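# Transfer four plates from gray tray to blue tray

## Task

Carry each of the four plates off the gray tray and set it down flat on the blue tray, leaving the gray tray as it was at the start; every plate must stay put without the robot holding it, and the robot must release and pull away at the end.

## Robot and tools

Robot: one arm with six joints (waist, shoulder, elbow, forearm roll, wrist pitch, wrist roll) and a suction cup as its tool. There is a single arm, so every motion argument is one row for that one arm. The cup point is the middle of the cup's rim (29 mm across); the cup points along the cup point's own +z axis. About 7 cm behind the rim the tool body and camera widen to roughly 8 cm sideways, so keep that part clear of trays and plates.

Scene frame: origin on the table top directly under the arm base, +z up, +y to the left when facing along +x. The base may sit tilted relative to the table. Each result's state line gives end_effector_position (metres), end_effector_quat_wxyz, and linear (m/s) and angular (rad/s) velocities in this frame. At long reach the printed position can be somewhat off the true one.

The row format, used by both execute_actions and move: 7 numbers, each from -1 to 1, in the order dx, dy, dz, rx, ry, rz, suction. The first six are an offset, not a pose: they are measured in the cup point's own axes (not the scene frame), relative to the cup point's measured pose at the start of the action. A value of 1.0 equals 0.6 m of travel or 180 degrees of turn; rx, ry, rz form a single rotation vector. Since the cup faces +z of its own frame, positive dz pushes the cup forward along its facing direction. The seventh number is suction: 1 means full vacuum (about 55 kPa under ambient), fractions ask for that share of it, and 0.05 or less switches it off. The setting persists until changed.

execute_actions(actions): a list of actions run one after another. Each action is a table of at most 15 rows, one row per 1/30 s control step; if fewer than 15 rows are given, the last row is repeated for the remaining steps. All rows of an action are offsets from that action's starting pose, not from the prior row. For the first action of a call, the start is the last pose reported in a result. An empty list only fetches state and camera images.

move(target, speed, blocking): drives the cup point in a straight line toward one target row (same layout and offset meaning as above, measured from the pose in the latest result showing one). speed is in m/s, 0.002 to 0.5, default 0.25; turning is capped at twice that in rad/s. The path lasts between 0.5 and 10 s and is cut off at 10 s. It does not avoid obstacles, the cup can lag or overshoot speed (especially with the arm nearly straight), and the suction value is applied at the start. Faster moves and targets set deeper past a contact press harder. The result adds a move: line with the outcome (done, off_target, moving, held, fault) plus the limits that acted (paced = the sent pose was clipped; held = a check blocked some steps, after which the arm may jump ahead quickly) and the remaining distance to target. With blocking=false the call returns after 0.5 s while motion continues; other moves and execute_actions are refused until a result shows the move ended, so use wait or stop.

wait(seconds): 0 to 10 s of letting the scene run on the last command; returns early if a running move finishes. stop(): brakes a running move; it needs stopping distance, more when fast. zoom_image(camera, region): a closer look at cam_head_left or cam_head_right, region [x0, y0, x1, y1] in pixels of the 504x504 image, at most 504 by 504. finished_scene(scene): ends the current scene permanently and reports success; call it only once the plates are settled and the arm has let go and backed off.

Control details: each step the commanded pose is clamped to within 70 mm and 16 degrees of the measured pose, and after an action the arm goes no further than that clamped pose, so long motions need several actions or a move. Position takes priority over orientation when both cannot be met. Hand target in a result is what the controller currently drives toward. A pose unreachable line means the clearance check (which includes the mount under the base) altered or blocked the command. While you compose a reply the arm keeps its last command.

Picking: switch suction on and press the rim flat onto a smooth area of a plate so it seals all around; avoid plate edges, holes and seams. Watch suction_measured (near 0 means no seal; on a tight seal it settles within 0.15 of the setting and may dip 0.04 while the pump idles) and part_present (turns 1 at 0.50, back to 0 under 0.45). Under vacuum the cup shortens, so the held plate sits up to about 10 mm nearer the tool. Vacuum alone can lift a plate that is merely close. To release, lower the plate until it rests on the blue tray, turn suction off, then back away more than 15 mm. If the cup seals onto the table, switch suction off to free it.

Avoid: knocking anything off the table (ends the scene), drops, slips, slamming, hard pushes, disturbing the gray tray. Contact torque reaching a joint load limit (waist and shoulder 44.5, elbow and forearm roll 26.7, wrist pitch and wrist roll 17.8 N m) causes a fault: the arm backs off, freezes 10 s and skips the rest of the call. Holding loads heats motors; a MOTOR HOT line appears from 65 °C and at 80 °C an OVER-TEMPERATURE FAULT brakes the arm until it cools. Loose objects may occasionally be nudged by an outside push. Prefer quick, smooth, low-effort motion.

Each tool is called after "Emit:" as name(argument=value, ...), one argument or row to a line, values as JSON.

## Session

Emit:
execute_actions(
  actions=[],
)

Scene clock: 0.00 s.
end_effector_position=(+0.4018, -0.0131, +0.3436) suction_measured=0.00 part_present=0 end_effector_quat_wxyz=(-0.005, +0.011, +1.000, +0.003) end_effector_velocity=(-0.000, +0.000, -0.000) end_effector_angular_velocity=(+0.000, +0.001, +0.001)
Joint positions: [ 0.    -0.269 -0.927 -0.003  1.195  2.354]
Joint velocities: [ 0.     0.001 -0.     0.     0.001 -0.   ]
Hand target: +0.402, -0.013, +0.344; -0.005, +0.011, +1.000, +0.003

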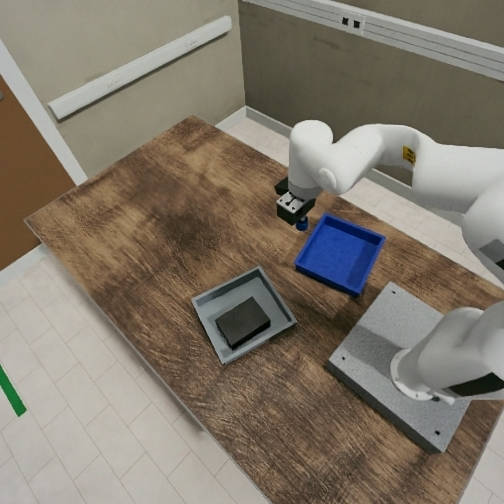

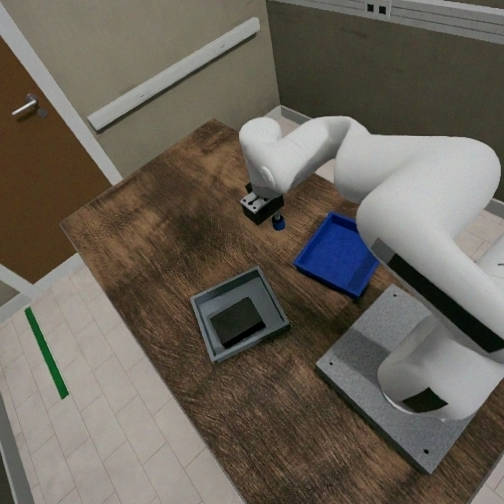

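Emit:
zoom_image(
  camera="cam_head_left",
  region=[170, 200, 400, 380],
)

Emit:
zoom_image(
  camera="cam_head_right",
  region=[170, 200, 400, 380],
)

Region (170, 200, 400, 380) of cam_head_left's 504x504 image, scaled by 2.191, with more detail than that image has; it fills the top 394 rows of this view, and the rest is white.

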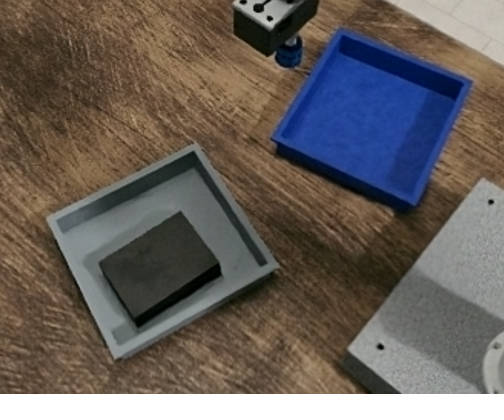

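Region (170, 200, 400, 380) of cam_head_right's 504x504 image, scaled by 2.191, with more detail than that image has; it fills the top 394 rows of this view, and the rest is white.

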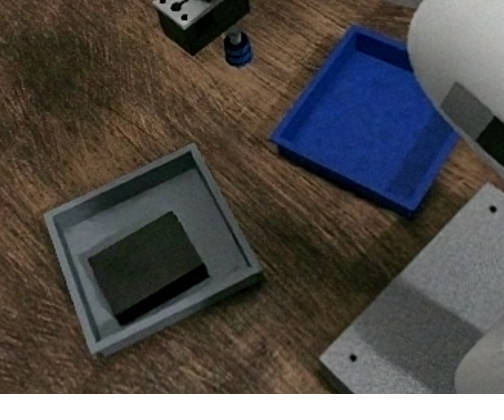

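Emit:
move(
  target=[-0.049,0.325,0.42,0,0,0,0],
  speed=0.4,
)

Emit:
zoom_image(
  camera="cam_head_left",
  region=[170, 200, 400, 380],
)

Emit:
zoom_image(
  camera="cam_head_right",
  region=[170, 200, 400, 380],
)

Scene clock: 2.00 s.
end_effector_position=(+0.4347, +0.1835, +0.0940) suction_measured=0.00 part_present=0 end_effector_quat_wxyz=(-0.004, +0.010, +1.000, +0.004) end_effector_velocity=(-0.001, +0.001, -0.003) end_effector_angular_velocity=(-0.002, +0.004, +0.001)
Joint positions: [ 0.426  0.391 -0.911 -0.003  0.518  2.78 ]
Joint velocities: [ 0.003  0.008 -0.002  0.    -0.001  0.001]
Hand target: +0.434, +0.184, +0.093; -0.004, +0.010, +1.000, +0.004
Off the commanded pose: 0.002 m, 0 deg.
move: done; limits=paced

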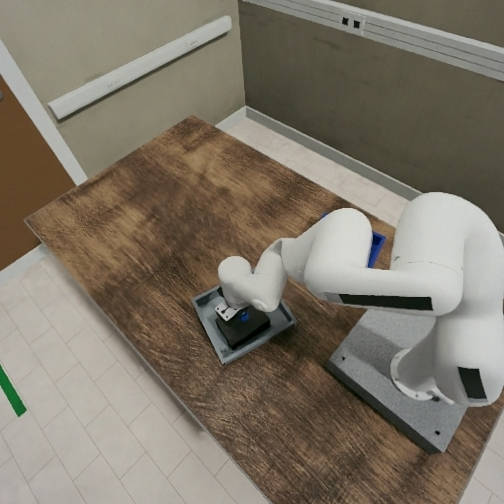

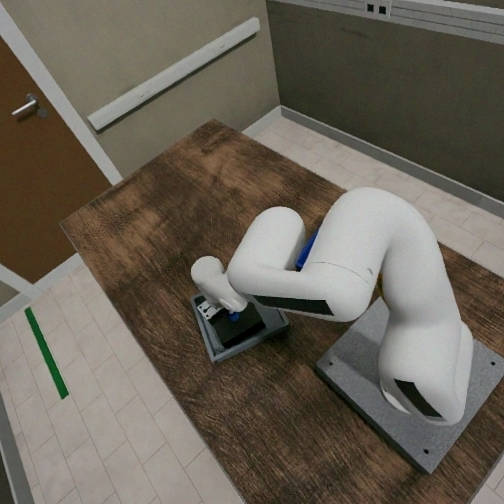

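Region (170, 200, 400, 380) of cam_head_left's 504x504 image, scaled by 2.191, with more detail than that image has; it fills the top 394 rows of this view, and the rest is white.

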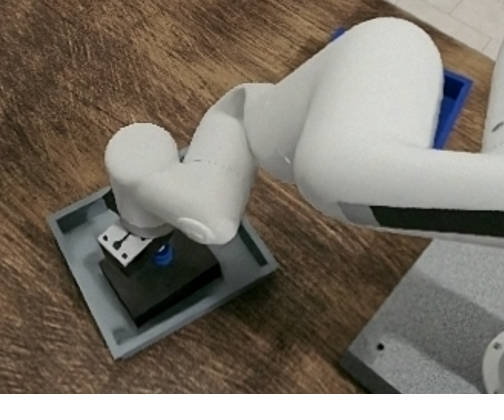

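Region (170, 200, 400, 380) of cam_head_right's 504x504 image, scaled by 2.191, with more detail than that image has; it fills the top 394 rows of this view, and the rest is white.

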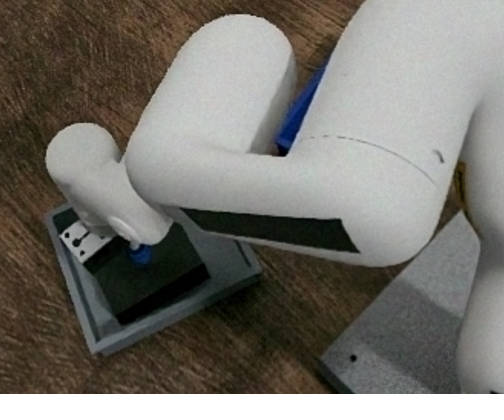

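Emit:
move(
  target=[-0.02,-0.025,0.075,0,0,0,1],
  speed=0.08,
)

Emit:
zoom_image(
  camera="cam_head_left",
  region=[170, 200, 400, 380],
)

Scene clock: 3.13 s.
end_effector_position=(+0.4462, +0.1688, +0.0491) suction_measured=0.00 part_present=0 end_effector_quat_wxyz=(-0.003, +0.010, +1.000, +0.004) end_effector_velocity=(+0.000, -0.000, -0.001) end_effector_angular_velocity=(-0.001, +0.000, +0.002)
Joint positions: [ 0.387  0.525 -0.949 -0.003  0.422  2.741]
Joint velocities: [-0.001  0.003 -0.002 -0.002  0.    -0.001]
Hand target: +0.446, +0.169, +0.049; -0.004, +0.010, +1.000, +0.004
Off the commanded pose: 0.000 m, 0 deg.
move: done

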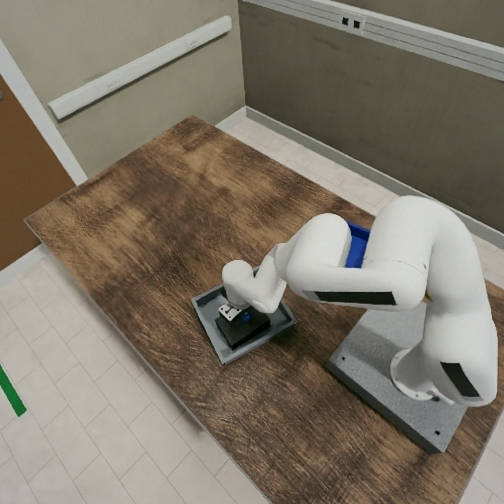

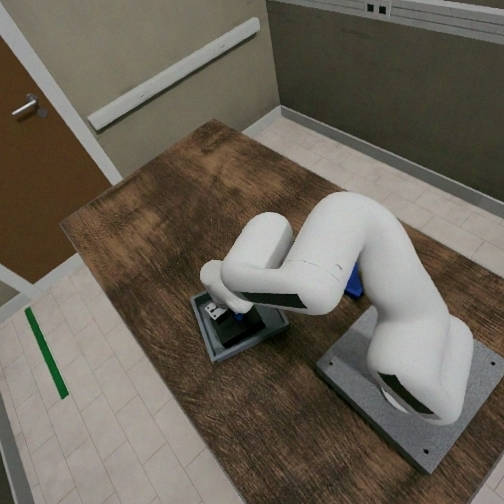

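Region (170, 200, 400, 380) of cam_head_left's 504x504 image, scaled by 2.191, with more detail than that image has; it fills the top 394 rows of this view, and the rest is white.

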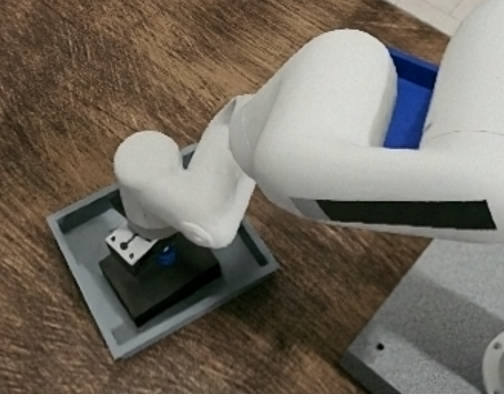

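Emit:
move(
  target=[-0.01,0.005,0.02,0,0,0,1],
  speed=0.03,
)

Emit:
move(
  target=[0,0,0.012,0,0,0,1],
  speed=0.02,
)

Scene clock: 4.03 s.
end_effector_position=(+0.4522, +0.1718, +0.0373) suction_measured=0.80 part_present=1 end_effector_quat_wxyz=(-0.003, +0.010, +1.000, +0.004) end_effector_velocity=(+0.000, +0.000, -0.000) end_effector_angular_velocity=(+0.000, -0.000, +0.000)
Joint positions: [ 0.388  0.572 -0.985 -0.003  0.41   2.742]
Joint velocities: [-0.     0.001 -0.002 -0.     0.001 -0.   ]
Hand target: +0.452, +0.172, +0.037; -0.003, +0.010, +1.000, +0.004
Off the commanded pose: 0.000 m, 0 deg.
move: done

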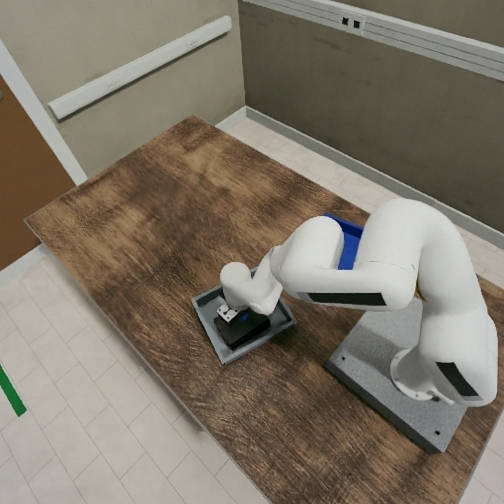

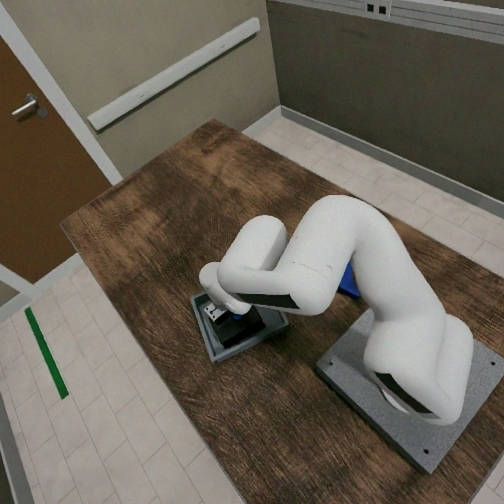

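Scene clock: 4.73 s.
end_effector_position=(+0.4563, +0.1735, +0.0351) suction_measured=0.98 part_present=1 end_effector_quat_wxyz=(+0.002, +0.010, +1.000, +0.006) end_effector_velocity=(-0.002, -0.001, -0.000) end_effector_angular_velocity=(+0.000, -0.001, +0.000)
Joint positions: [ 0.388  0.584 -0.993 -0.003  0.394  2.742]
Joint velocities: [ 0.    -0.004  0.008 -0.    -0.006  0.   ]
Hand target: +0.452, +0.172, +0.030; -0.003, +0.010, +1.000, +0.004
Off the commanded pose: 0.007 m, 1 deg.
move: off_target

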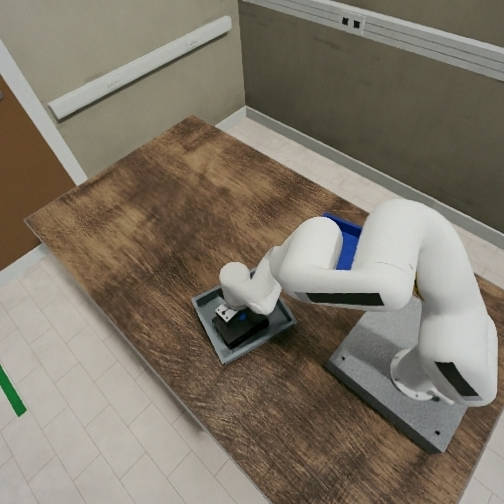

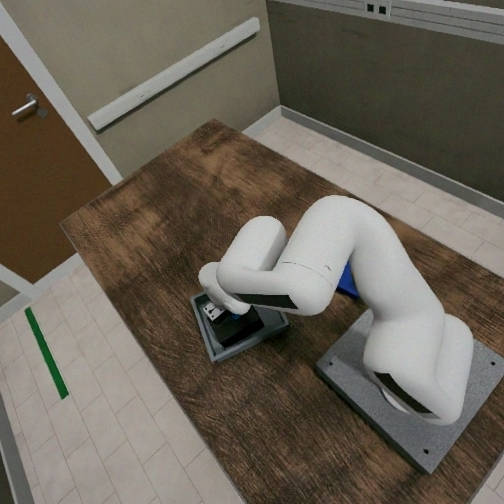

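Emit:
move(
  target=[0,0,-0.13,0,0,0,1],
  speed=0.15,
)

Emit:
move(
  target=[0.15,-0.67,0,0,0,0,1],
  speed=0.3,
)

Emit:
move(
  target=[0,0,0.09,0,0,0,1],
  speed=0.1,
)

Emit:
zoom_image(
  camera="cam_head_left",
  region=[170, 200, 400, 380],
)

Emit:
zoom_image(
  camera="cam_head_right",
  region=[170, 200, 400, 380],
)

Scene clock: 5.93 s.
end_effector_position=(+0.4554, +0.1720, +0.1124) suction_measured=0.99 part_present=1 end_effector_quat_wxyz=(+0.002, +0.010, +1.000, +0.006) end_effector_velocity=(+0.001, +0.001, +0.003) end_effector_angular_velocity=(+0.001, -0.003, +0.000)
Joint positions: [ 0.388  0.376 -0.959 -0.003  0.569  2.742]
Joint velocities: [ 0.    -0.006 -0.002 -0.     0.004  0.001]
Hand target: +0.456, +0.172, +0.113; +0.003, +0.010, +1.000, +0.006
Off the commanded pose: 0.001 m, 0 deg.
move: done

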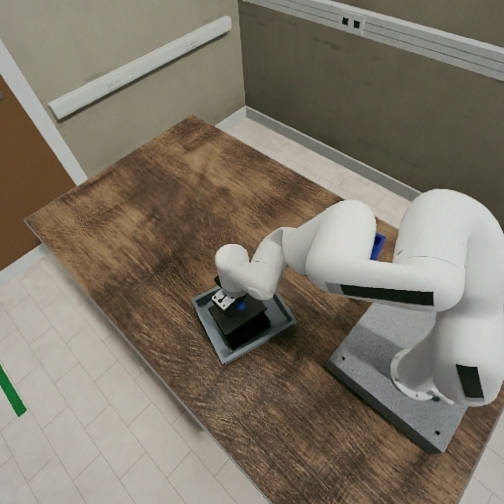

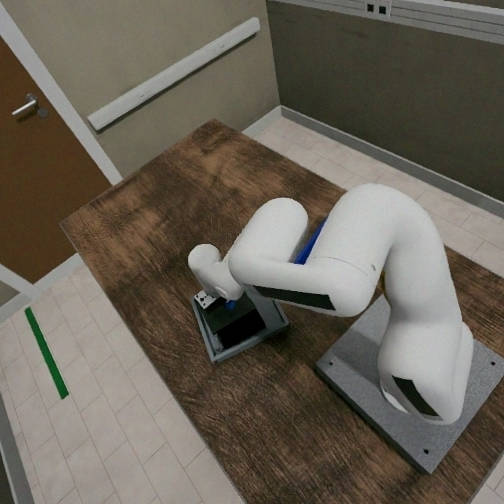

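Scene clock: 7.80 s.
end_effector_position=(+0.3551, -0.2268, +0.1066) suction_measured=0.99 part_present=1 end_effector_quat_wxyz=(+0.001, +0.010, +1.000, +0.006) end_effector_velocity=(-0.000, -0.003, +0.000) end_effector_angular_velocity=(+0.001, -0.002, -0.000)
Joint positions: [-0.544  0.222 -0.706  0.019  0.476  1.789]
Joint velocities: [-0.006  0.002 -0.004  0.004  0.001 -0.009]
Hand target: +0.355, -0.227, +0.107; +0.001, +0.010, +1.000, +0.006
Off the commanded pose: 0.002 m, 0 deg.
move: done

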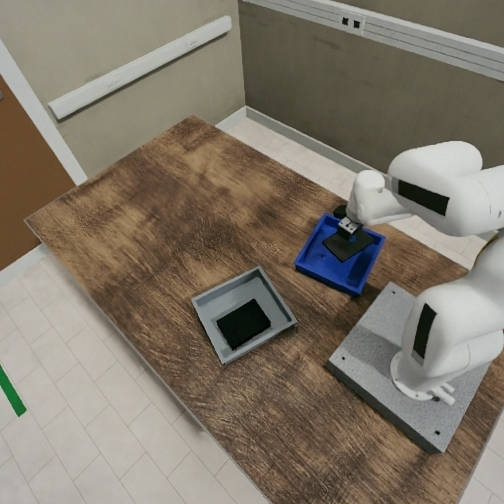

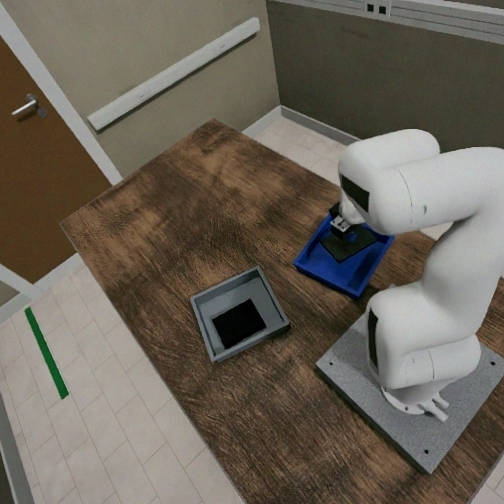

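Scene clock: 8.73 s.
end_effector_position=(+0.3556, -0.2262, +0.0530) suction_measured=0.99 part_present=1 end_effector_quat_wxyz=(+0.001, +0.010, +1.000, +0.006) end_effector_velocity=(-0.001, +0.000, -0.002) end_effector_angular_velocity=(+0.001, +0.002, +0.000)
Joint positions: [-0.541  0.389 -0.725  0.029  0.327  1.781]
Joint velocities: [ 0.     0.004 -0.     0.    -0.002 -0.   ]
Hand target: +0.355, -0.226, +0.053; +0.001, +0.010, +1.000, +0.006
Off the commanded pose: 0.001 m, 0 deg.
move: done

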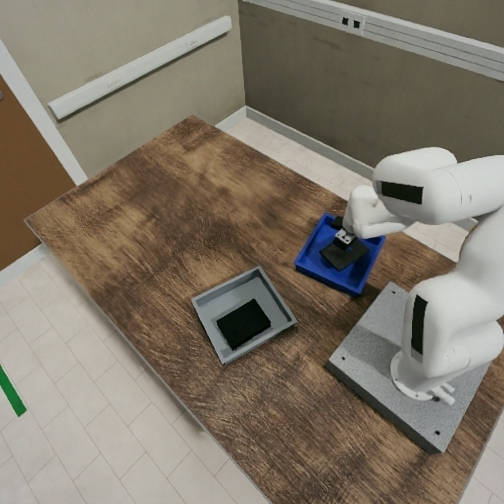

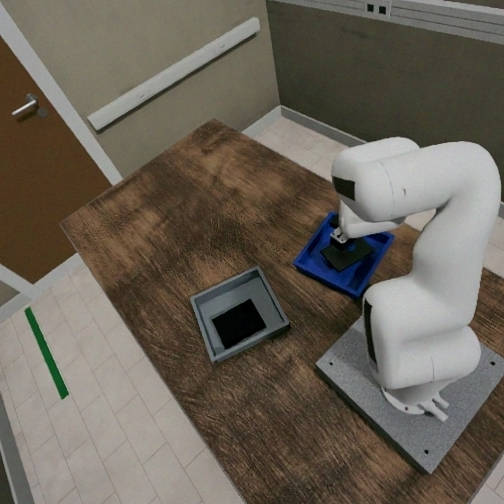

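Region (170, 200, 400, 380) of cam_head_left's 504x504 image, scaled by 2.191, with more detail than that image has; it fills the top 394 rows of this view, and the rest is white.

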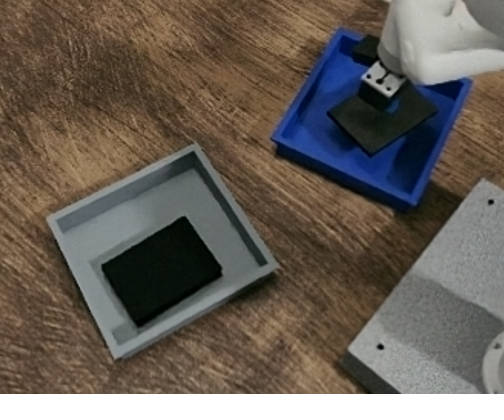

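Region (170, 200, 400, 380) of cam_head_right's 504x504 image, scaled by 2.191, with more detail than that image has; it fills the top 394 rows of this view, and the rest is white.

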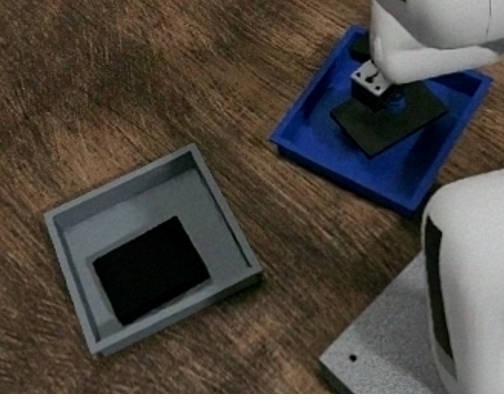

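Emit:
move(
  target=[-0.025,-0.012,0.066,0,0,0,1],
  speed=0.05,
)

Emit:
zoom_image(
  camera="cam_head_left",
  region=[170, 200, 400, 380],
)

Scene clock: 10.07 s.
end_effector_position=(+0.3707, -0.2333, +0.0136) suction_measured=0.99 part_present=1 end_effector_quat_wxyz=(+0.002, +0.010, +1.000, +0.006) end_effector_velocity=(+0.001, +0.000, -0.000) end_effector_angular_velocity=(-0.001, -0.001, +0.002)
Joint positions: [-0.535  0.548 -0.82   0.037  0.263  1.78 ]
Joint velocities: [ 0.002  0.002 -0.002  0.    -0.002 -0.001]
Hand target: +0.371, -0.233, +0.013; +0.002, +0.010, +1.000, +0.006
Off the commanded pose: 0.000 m, 0 deg.
move: done

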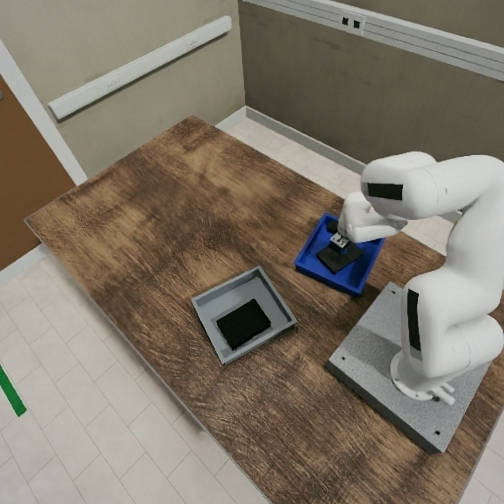

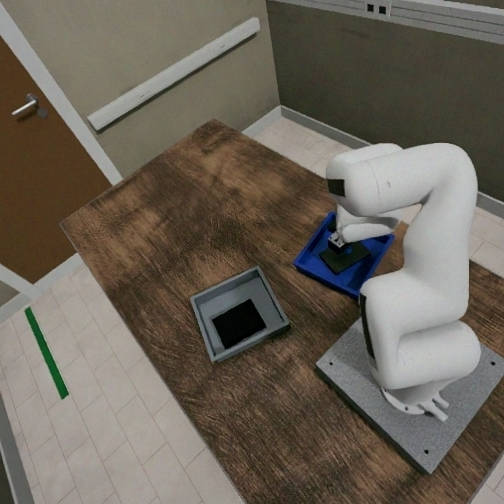

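Region (170, 200, 400, 380) of cam_head_left's 504x504 image, scaled by 2.191, with more detail than that image has; it fills the top 394 rows of this view, and the rest is white.

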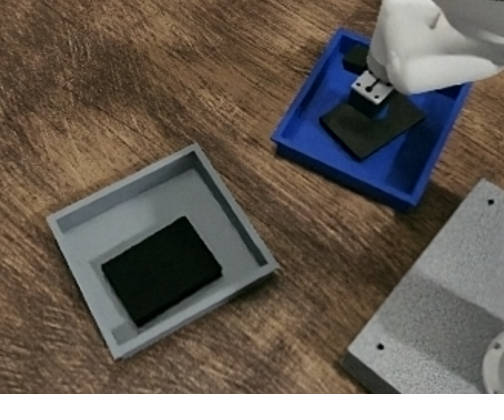

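Emit:
move(
  target=[0,0,0.012,0,0,0,1],
  speed=0.02,
)

Scene clock: 10.83 s.
end_effector_position=(+0.3707, -0.2332, +0.0065) suction_measured=0.99 part_present=1 end_effector_quat_wxyz=(+0.002, +0.010, +1.000, +0.006) end_effector_velocity=(+0.001, -0.001, -0.001) end_effector_angular_velocity=(-0.001, -0.002, +0.000)
Joint positions: [-0.534  0.571 -0.828  0.039  0.247  1.778]
Joint velocities: [-0.     0.003 -0.002  0.001 -0.003 -0.001]
Hand target: +0.371, -0.233, +0.006; +0.002, +0.010, +1.000, +0.006
Off the commanded pose: 0.000 m, 0 deg.
move: done

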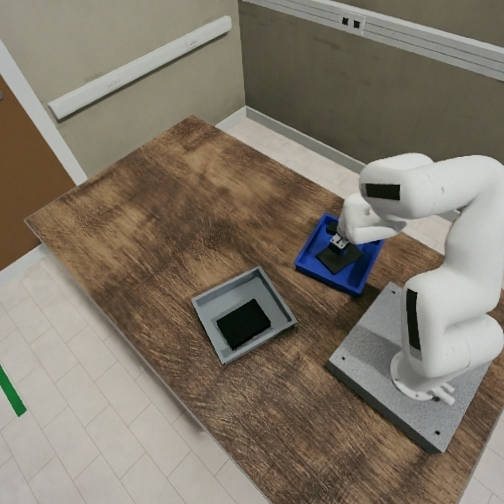

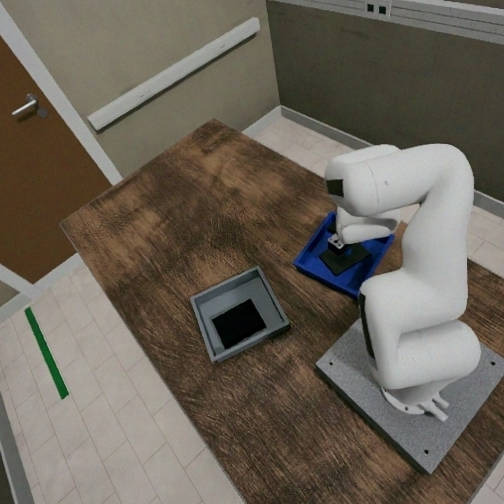

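Emit:
execute_actions(
  actions=[
    [[0,0,0.002,0,0,0,0]],
  ],
)

Emit:
move(
  target=[0,0,-0.14,0,0,0,0],
  speed=0.2,
)

Emit:
move(
  target=[-0.122,0.677,0.03,0,0,0,0],
  speed=0.4,
)

Emit:
move(
  target=[0,0,0.05,0,0,0,1],
  speed=0.1,
)

Scene clock: 11.60 s.
end_effector_position=(+0.3712, -0.2335, +0.0057) suction_measured=0.00 part_present=0 end_effector_quat_wxyz=(+0.002, +0.010, +1.000, +0.005) end_effector_velocity=(-0.002, +0.001, -0.001) end_effector_angular_velocity=(+0.002, +0.004, -0.001)
Joint positions: [-0.534  0.574 -0.83   0.039  0.244  1.777]
Joint velocities: [-0.     0.002  0.001 -0.001  0.001  0.001]
Hand target: +0.371, -0.233, +0.005; +0.002, +0.010, +1.000, +0.006
Off the commanded pose: 0.001 m, 0 deg.

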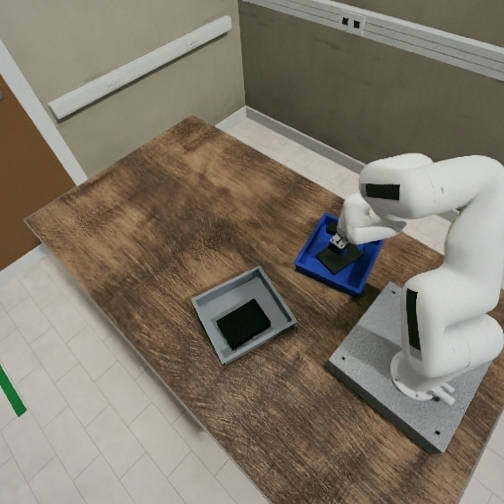

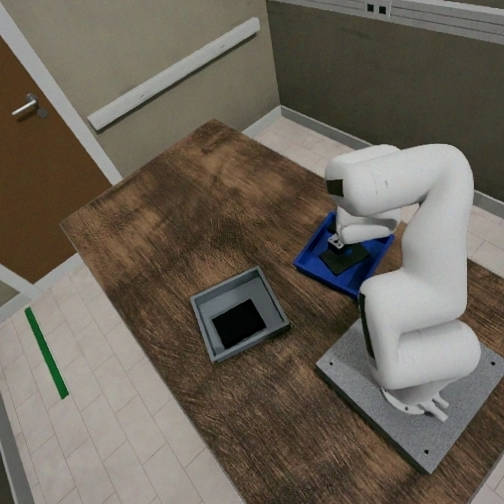

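Scene clock: 12.47 s.
end_effector_position=(+0.3702, -0.2343, +0.0890) suction_measured=0.00 part_present=0 end_effector_quat_wxyz=(+0.002, +0.010, +1.000, +0.005) end_effector_velocity=(+0.001, -0.001, +0.003) end_effector_angular_velocity=(-0.002, -0.004, -0.002)
Joint positions: [-0.54   0.313 -0.772  0.021  0.449  1.792]
Joint velocities: [ 0.    -0.007 -0.001  0.     0.004  0.002]
Hand target: +0.371, -0.234, +0.090; +0.002, +0.010, +1.000, +0.005
Off the commanded pose: 0.001 m, 0 deg.
move: done

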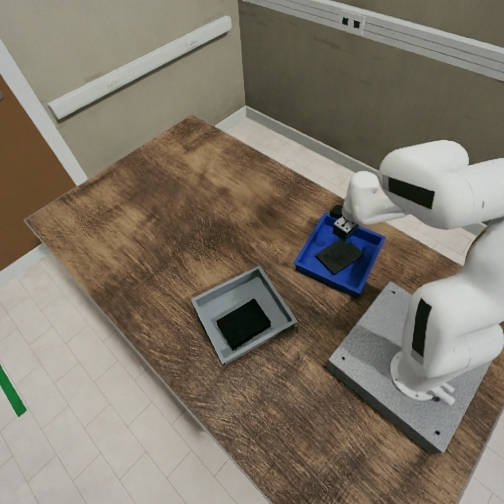

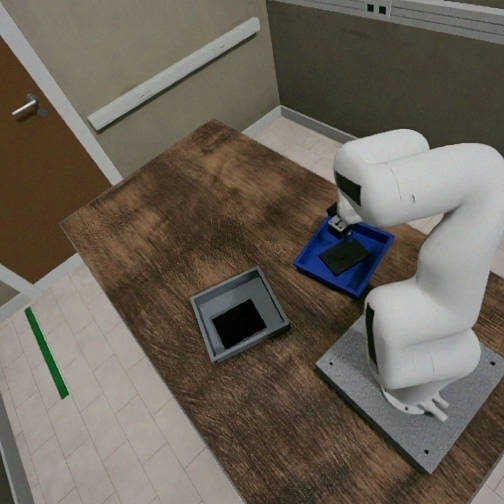

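Scene clock: 14.07 s.
end_effector_position=(+0.4537, +0.1695, +0.0765) suction_measured=0.00 part_present=0 end_effector_quat_wxyz=(+0.002, +0.010, +1.000, +0.006) end_effector_velocity=(+0.000, +0.003, -0.000) end_effector_angular_velocity=(-0.002, +0.001, +0.005)
Joint positions: [ 0.384  0.462 -0.955 -0.004  0.479  2.739]
Joint velocities: [ 0.006  0.005 -0.007 -0.004  0.004  0.005]
Hand target: +0.454, +0.170, +0.076; +0.002, +0.010, +1.000, +0.006
Off the commanded pose: 0.003 m, 0 deg.
move: done

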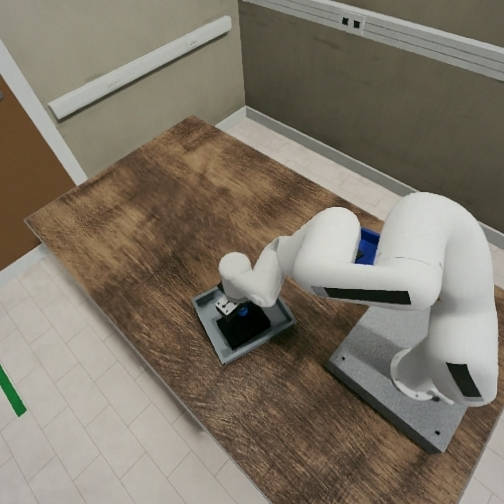

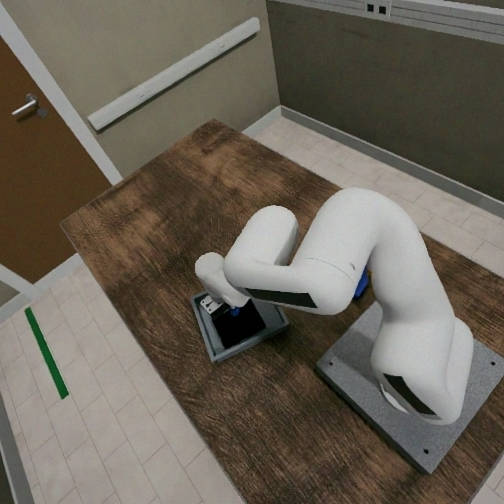

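Scene clock: 14.87 s.
end_effector_position=(+0.4541, +0.1700, +0.0468) suction_measured=0.00 part_present=0 end_effector_quat_wxyz=(+0.002, +0.010, +1.000, +0.006) end_effector_velocity=(+0.000, -0.000, -0.001) end_effector_angular_velocity=(+0.000, -0.001, +0.001)
Joint positions: [ 0.384  0.544 -0.972 -0.005  0.412  2.739]
Joint velocities: [-0.001  0.003  0.    -0.001 -0.004 -0.001]
Hand target: +0.454, +0.170, +0.047; +0.002, +0.010, +1.000, +0.006
Off the commanded pose: 0.000 m, 0 deg.
move: done

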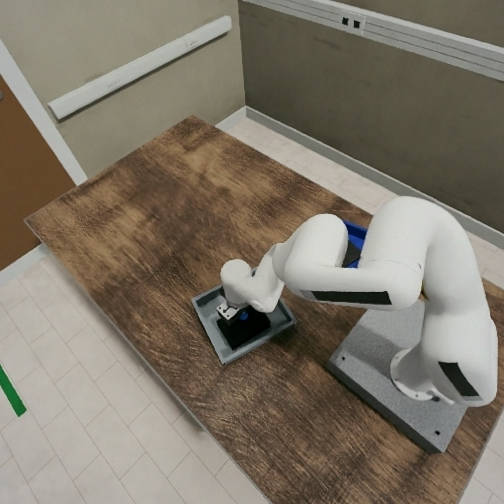

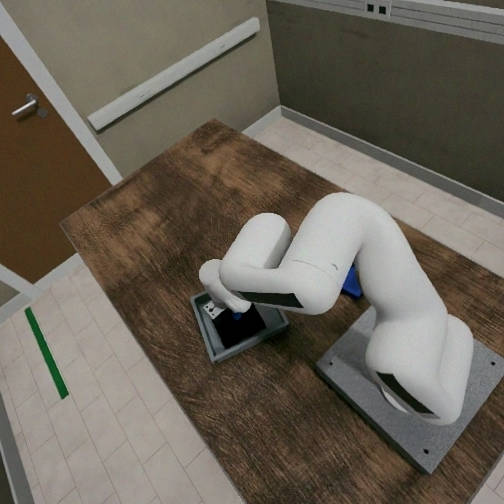

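Plates ≈10 mm thick.

Emit:
move(
  target=[0,0,0.031,0,0,0,1],
  speed=0.03,
)

Emit:
move(
  target=[0,0,-0.12,0,0,0,1],
  speed=0.15,
)

Emit:
move(
  target=[0.122,-0.677,0,0,0,0,1],
  speed=0.35,
)

Emit:
move(
  target=[0,0,0.1,0,0,0,1],
  speed=0.12,
)

Scene clock: 15.97 s.
end_effector_position=(+0.4541, +0.1703, +0.0282) suction_measured=0.66 part_present=1 end_effector_quat_wxyz=(+0.002, +0.010, +1.000, +0.006) end_effector_velocity=(+0.001, +0.000, +0.000) end_effector_angular_velocity=(+0.001, -0.002, -0.003)
Joint positions: [ 0.384  0.598 -0.987 -0.005  0.374  2.739]
Joint velocities: [-0.001  0.001 -0.001  0.001 -0.002  0.001]
Hand target: +0.454, +0.170, +0.028; +0.002, +0.010, +1.000, +0.006
Off the commanded pose: 0.000 m, 0 deg.
move: done

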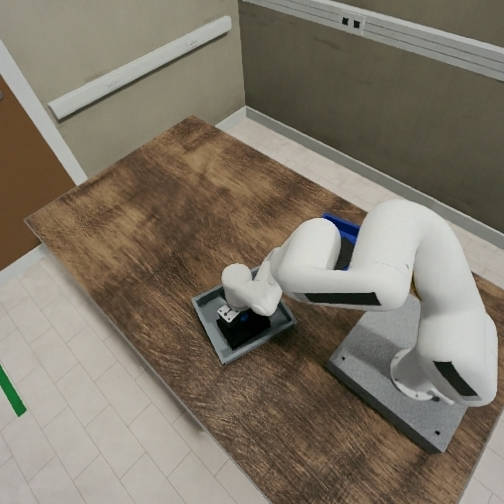

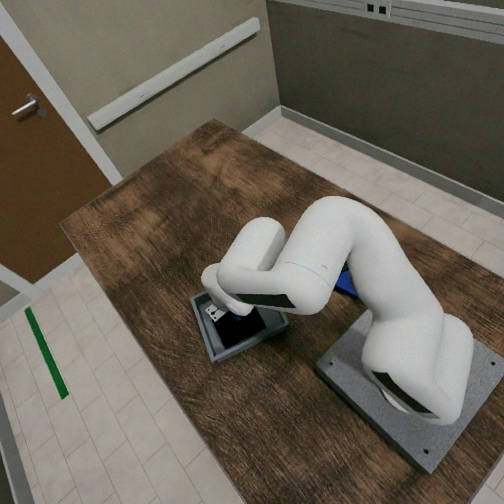

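Scene clock: 16.87 s.
end_effector_position=(+0.4534, +0.1690, +0.0996) suction_measured=0.98 part_present=1 end_effector_quat_wxyz=(+0.002, +0.010, +1.000, +0.006) end_effector_velocity=(+0.002, +0.000, +0.003) end_effector_angular_velocity=(+0.002, -0.005, -0.001)
Joint positions: [ 0.384  0.4   -0.948 -0.004  0.534  2.738]
Joint velocities: [-0.001 -0.004 -0.002 -0.     0.002  0.001]
Hand target: +0.454, +0.169, +0.100; +0.002, +0.010, +1.000, +0.006
Off the commanded pose: 0.001 m, 0 deg.
move: done

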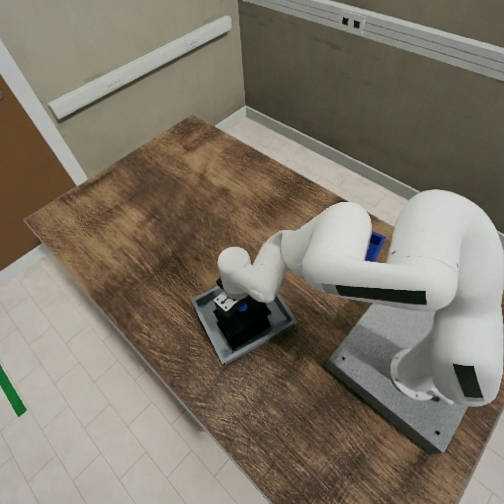

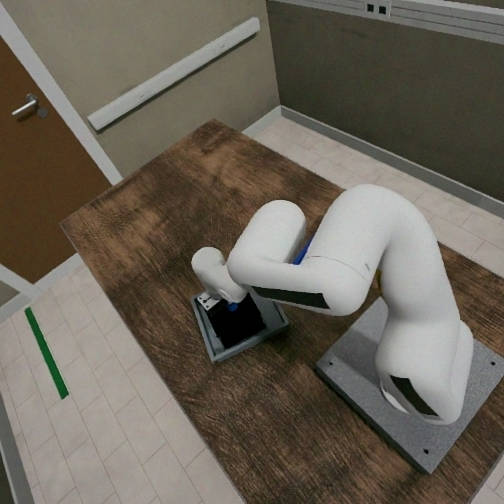

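Scene clock: 18.57 s.
end_effector_position=(+0.3697, -0.2343, +0.0942) suction_measured=0.99 part_present=1 end_effector_quat_wxyz=(+0.001, +0.010, +1.000, +0.005) end_effector_velocity=(+0.000, -0.003, +0.001) end_effector_angular_velocity=(+0.002, -0.003, -0.002)
Joint positions: [-0.54   0.297 -0.77   0.018  0.464  1.793]
Joint velocities: [-0.006  0.002 -0.006  0.007  0.003 -0.011]
Hand target: +0.370, -0.235, +0.094; +0.001, +0.010, +1.000, +0.005
Off the commanded pose: 0.002 m, 0 deg.
move: done

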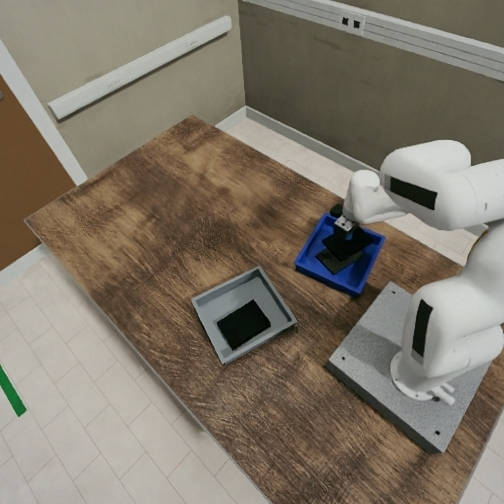

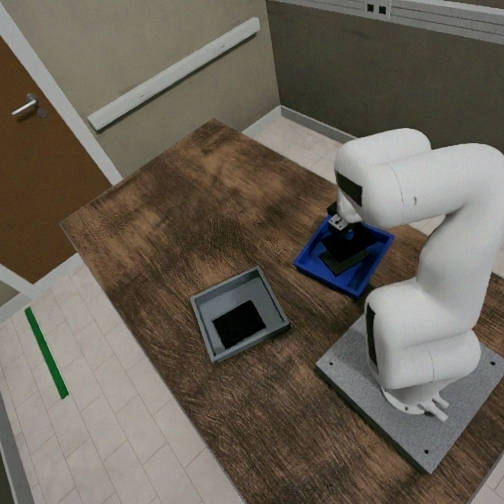

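Scene clock: 19.47 s.
end_effector_position=(+0.3703, -0.2338, +0.0347) suction_measured=0.99 part_present=1 end_effector_quat_wxyz=(+0.002, +0.010, +1.000, +0.005) end_effector_velocity=(-0.001, +0.001, -0.002) end_effector_angular_velocity=(+0.003, +0.004, -0.002)
Joint positions: [-0.537  0.48  -0.8    0.028  0.311  1.786]
Joint velocities: [ 0.     0.005 -0.     0.002 -0.001  0.001]
Hand target: +0.370, -0.234, +0.034; +0.001, +0.010, +1.000, +0.006
Off the commanded pose: 0.001 m, 0 deg.
move: done

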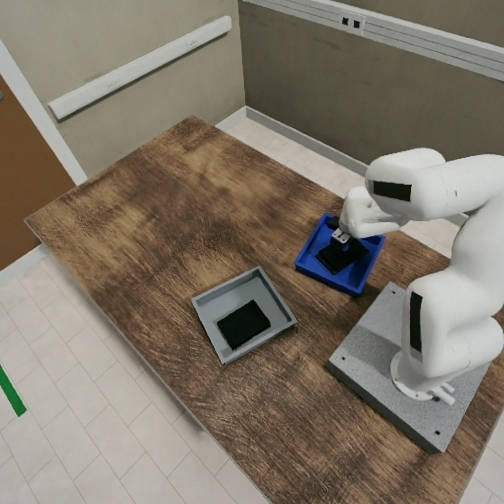

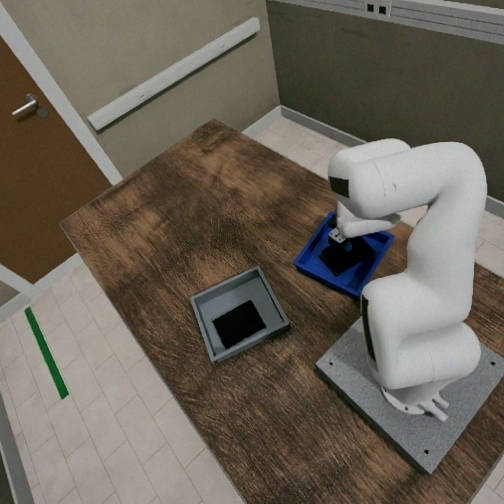

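Emit:
move(
  target=[0,0,0.031,0,0,0,1],
  speed=0.03,
)

Emit:
execute_actions(
  actions=[
    [[0,0,0,0,0,0,0]],
  ],
)

Emit:
move(
  target=[0,0,-0.12,0,0,0,0],
  speed=0.2,
)

Emit:
move(
  target=[-0.122,0.677,0.03,0,0,0,0],
  speed=0.4,
)

Emit:
move(
  target=[0,0,0.065,0,0,0,1],
  speed=0.1,
)

Scene clock: 20.60 s.
end_effector_position=(+0.3705, -0.2336, +0.0163) suction_measured=0.99 part_present=1 end_effector_quat_wxyz=(+0.002, +0.010, +1.000, +0.005) end_effector_velocity=(+0.001, -0.000, -0.000) end_effector_angular_velocity=(-0.000, -0.001, -0.000)
Joint positions: [-0.536  0.539 -0.817  0.033  0.268  1.782]
Joint velocities: [-0.     0.001 -0.002  0.001 -0.001 -0.001]
Hand target: +0.370, -0.234, +0.016; +0.002, +0.010, +1.000, +0.005
Off the commanded pose: 0.000 m, 0 deg.
move: done

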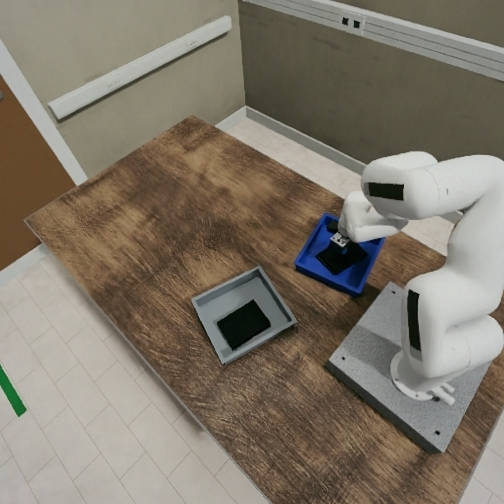

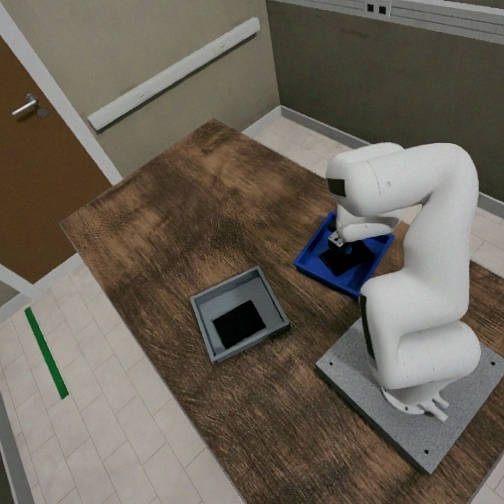

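Scene clock: 21.10 s.
end_effector_position=(+0.3709, -0.2338, +0.0166) suction_measured=0.00 part_present=0 end_effector_quat_wxyz=(+0.002, +0.010, +1.000, +0.005) end_effector_velocity=(-0.001, +0.000, -0.001) end_effector_angular_velocity=(+0.002, +0.002, +0.001)
Joint positions: [-0.536  0.539 -0.817  0.033  0.268  1.782]
Joint velocities: [-0.     0.002  0.     0.     0.001 -0.001]
Hand target: +0.370, -0.234, +0.016; +0.002, +0.010, +1.000, +0.005
Off the commanded pose: 0.001 m, 0 deg.

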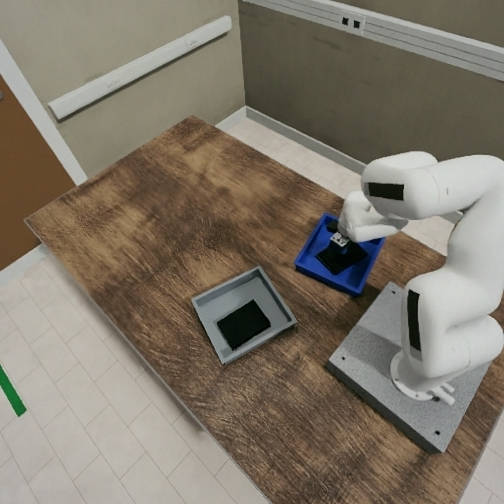

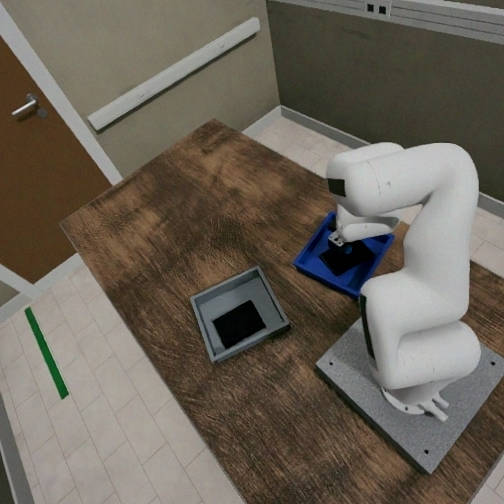

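Scene clock: 21.97 s.
end_effector_position=(+0.3700, -0.2345, +0.0880) suction_measured=0.00 part_present=0 end_effector_quat_wxyz=(+0.002, +0.010, +1.000, +0.005) end_effector_velocity=(+0.002, -0.001, +0.003) end_effector_angular_velocity=(-0.004, -0.004, -0.000)
Joint positions: [-0.54   0.316 -0.772  0.019  0.446  1.793]
Joint velocities: [-0.    -0.005 -0.002 -0.001  0.001  0.001]
Hand target: +0.370, -0.235, +0.088; +0.002, +0.010, +1.000, +0.005
Off the commanded pose: 0.001 m, 0 deg.
move: done

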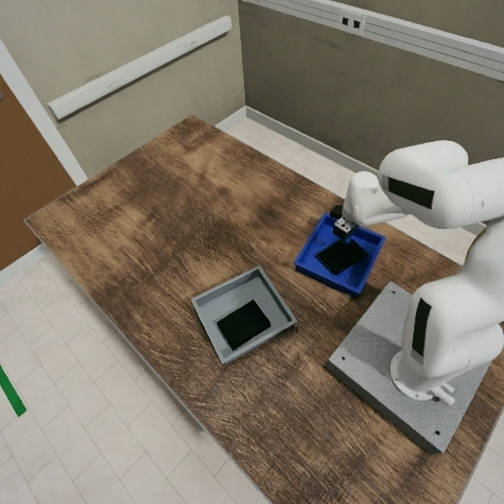

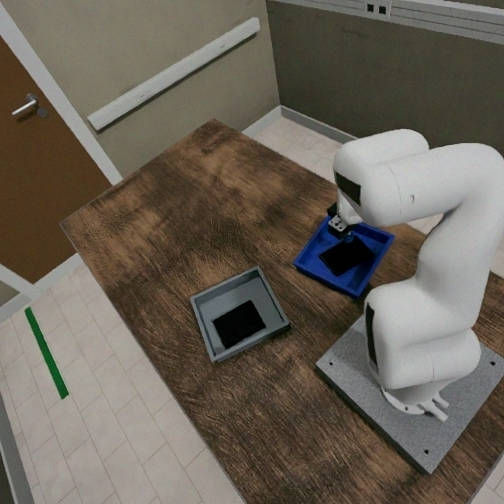

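Scene clock: 23.57 s.
end_effector_position=(+0.4535, +0.1693, +0.0751) suction_measured=0.00 part_present=0 end_effector_quat_wxyz=(+0.002, +0.010, +1.000, +0.005) end_effector_velocity=(+0.000, +0.003, +0.000) end_effector_angular_velocity=(-0.003, +0.001, +0.003)
Joint positions: [ 0.384  0.465 -0.955 -0.006  0.476  2.74 ]
Joint velocities: [ 0.006  0.003 -0.007 -0.005  0.005  0.007]
Hand target: +0.454, +0.170, +0.075; +0.002, +0.010, +1.000, +0.005
Off the commanded pose: 0.003 m, 0 deg.
move: done

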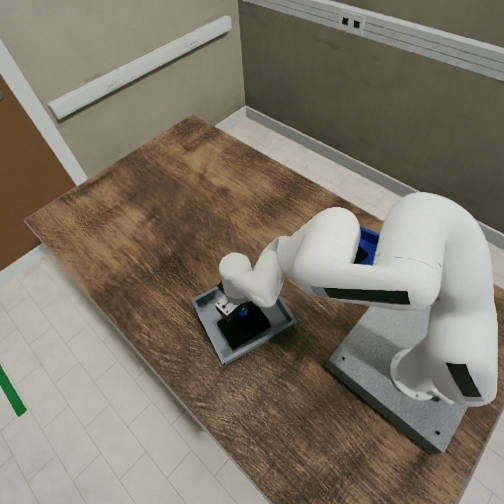

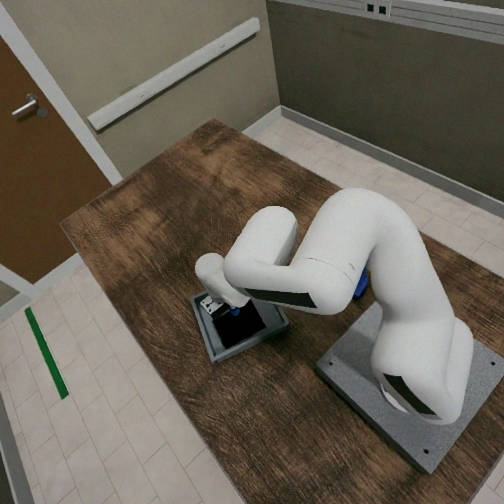

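Scene clock: 24.37 s.
end_effector_position=(+0.4540, +0.1699, +0.0365) suction_measured=0.00 part_present=0 end_effector_quat_wxyz=(+0.002, +0.010, +1.000, +0.006) end_effector_velocity=(+0.001, +0.000, -0.000) end_effector_angular_velocity=(+0.000, -0.002, +0.002)
Joint positions: [ 0.383  0.573 -0.979 -0.007  0.391  2.741]
Joint velocities: [ 0.     0.001 -0.002 -0.001 -0.002 -0.001]
Hand target: +0.454, +0.170, +0.036; +0.002, +0.010, +1.000, +0.006
Off the commanded pose: 0.001 m, 0 deg.
move: done

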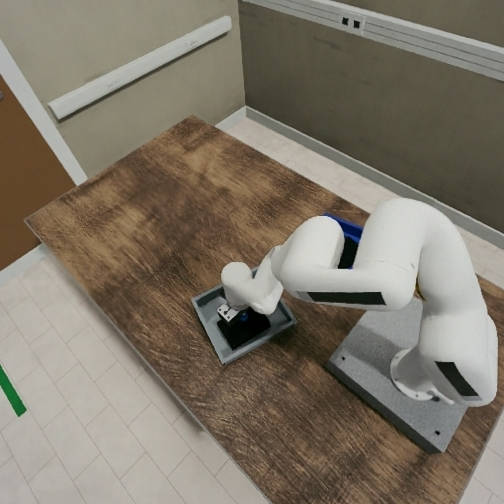

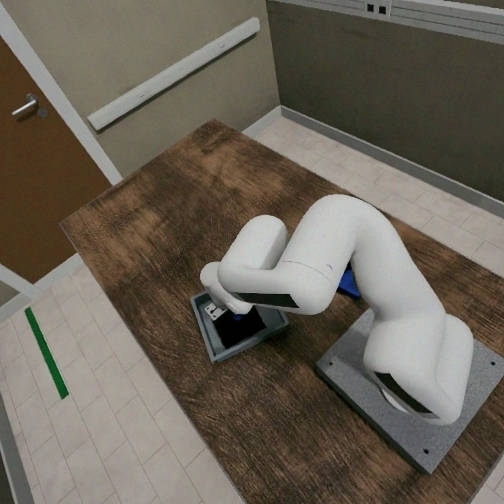

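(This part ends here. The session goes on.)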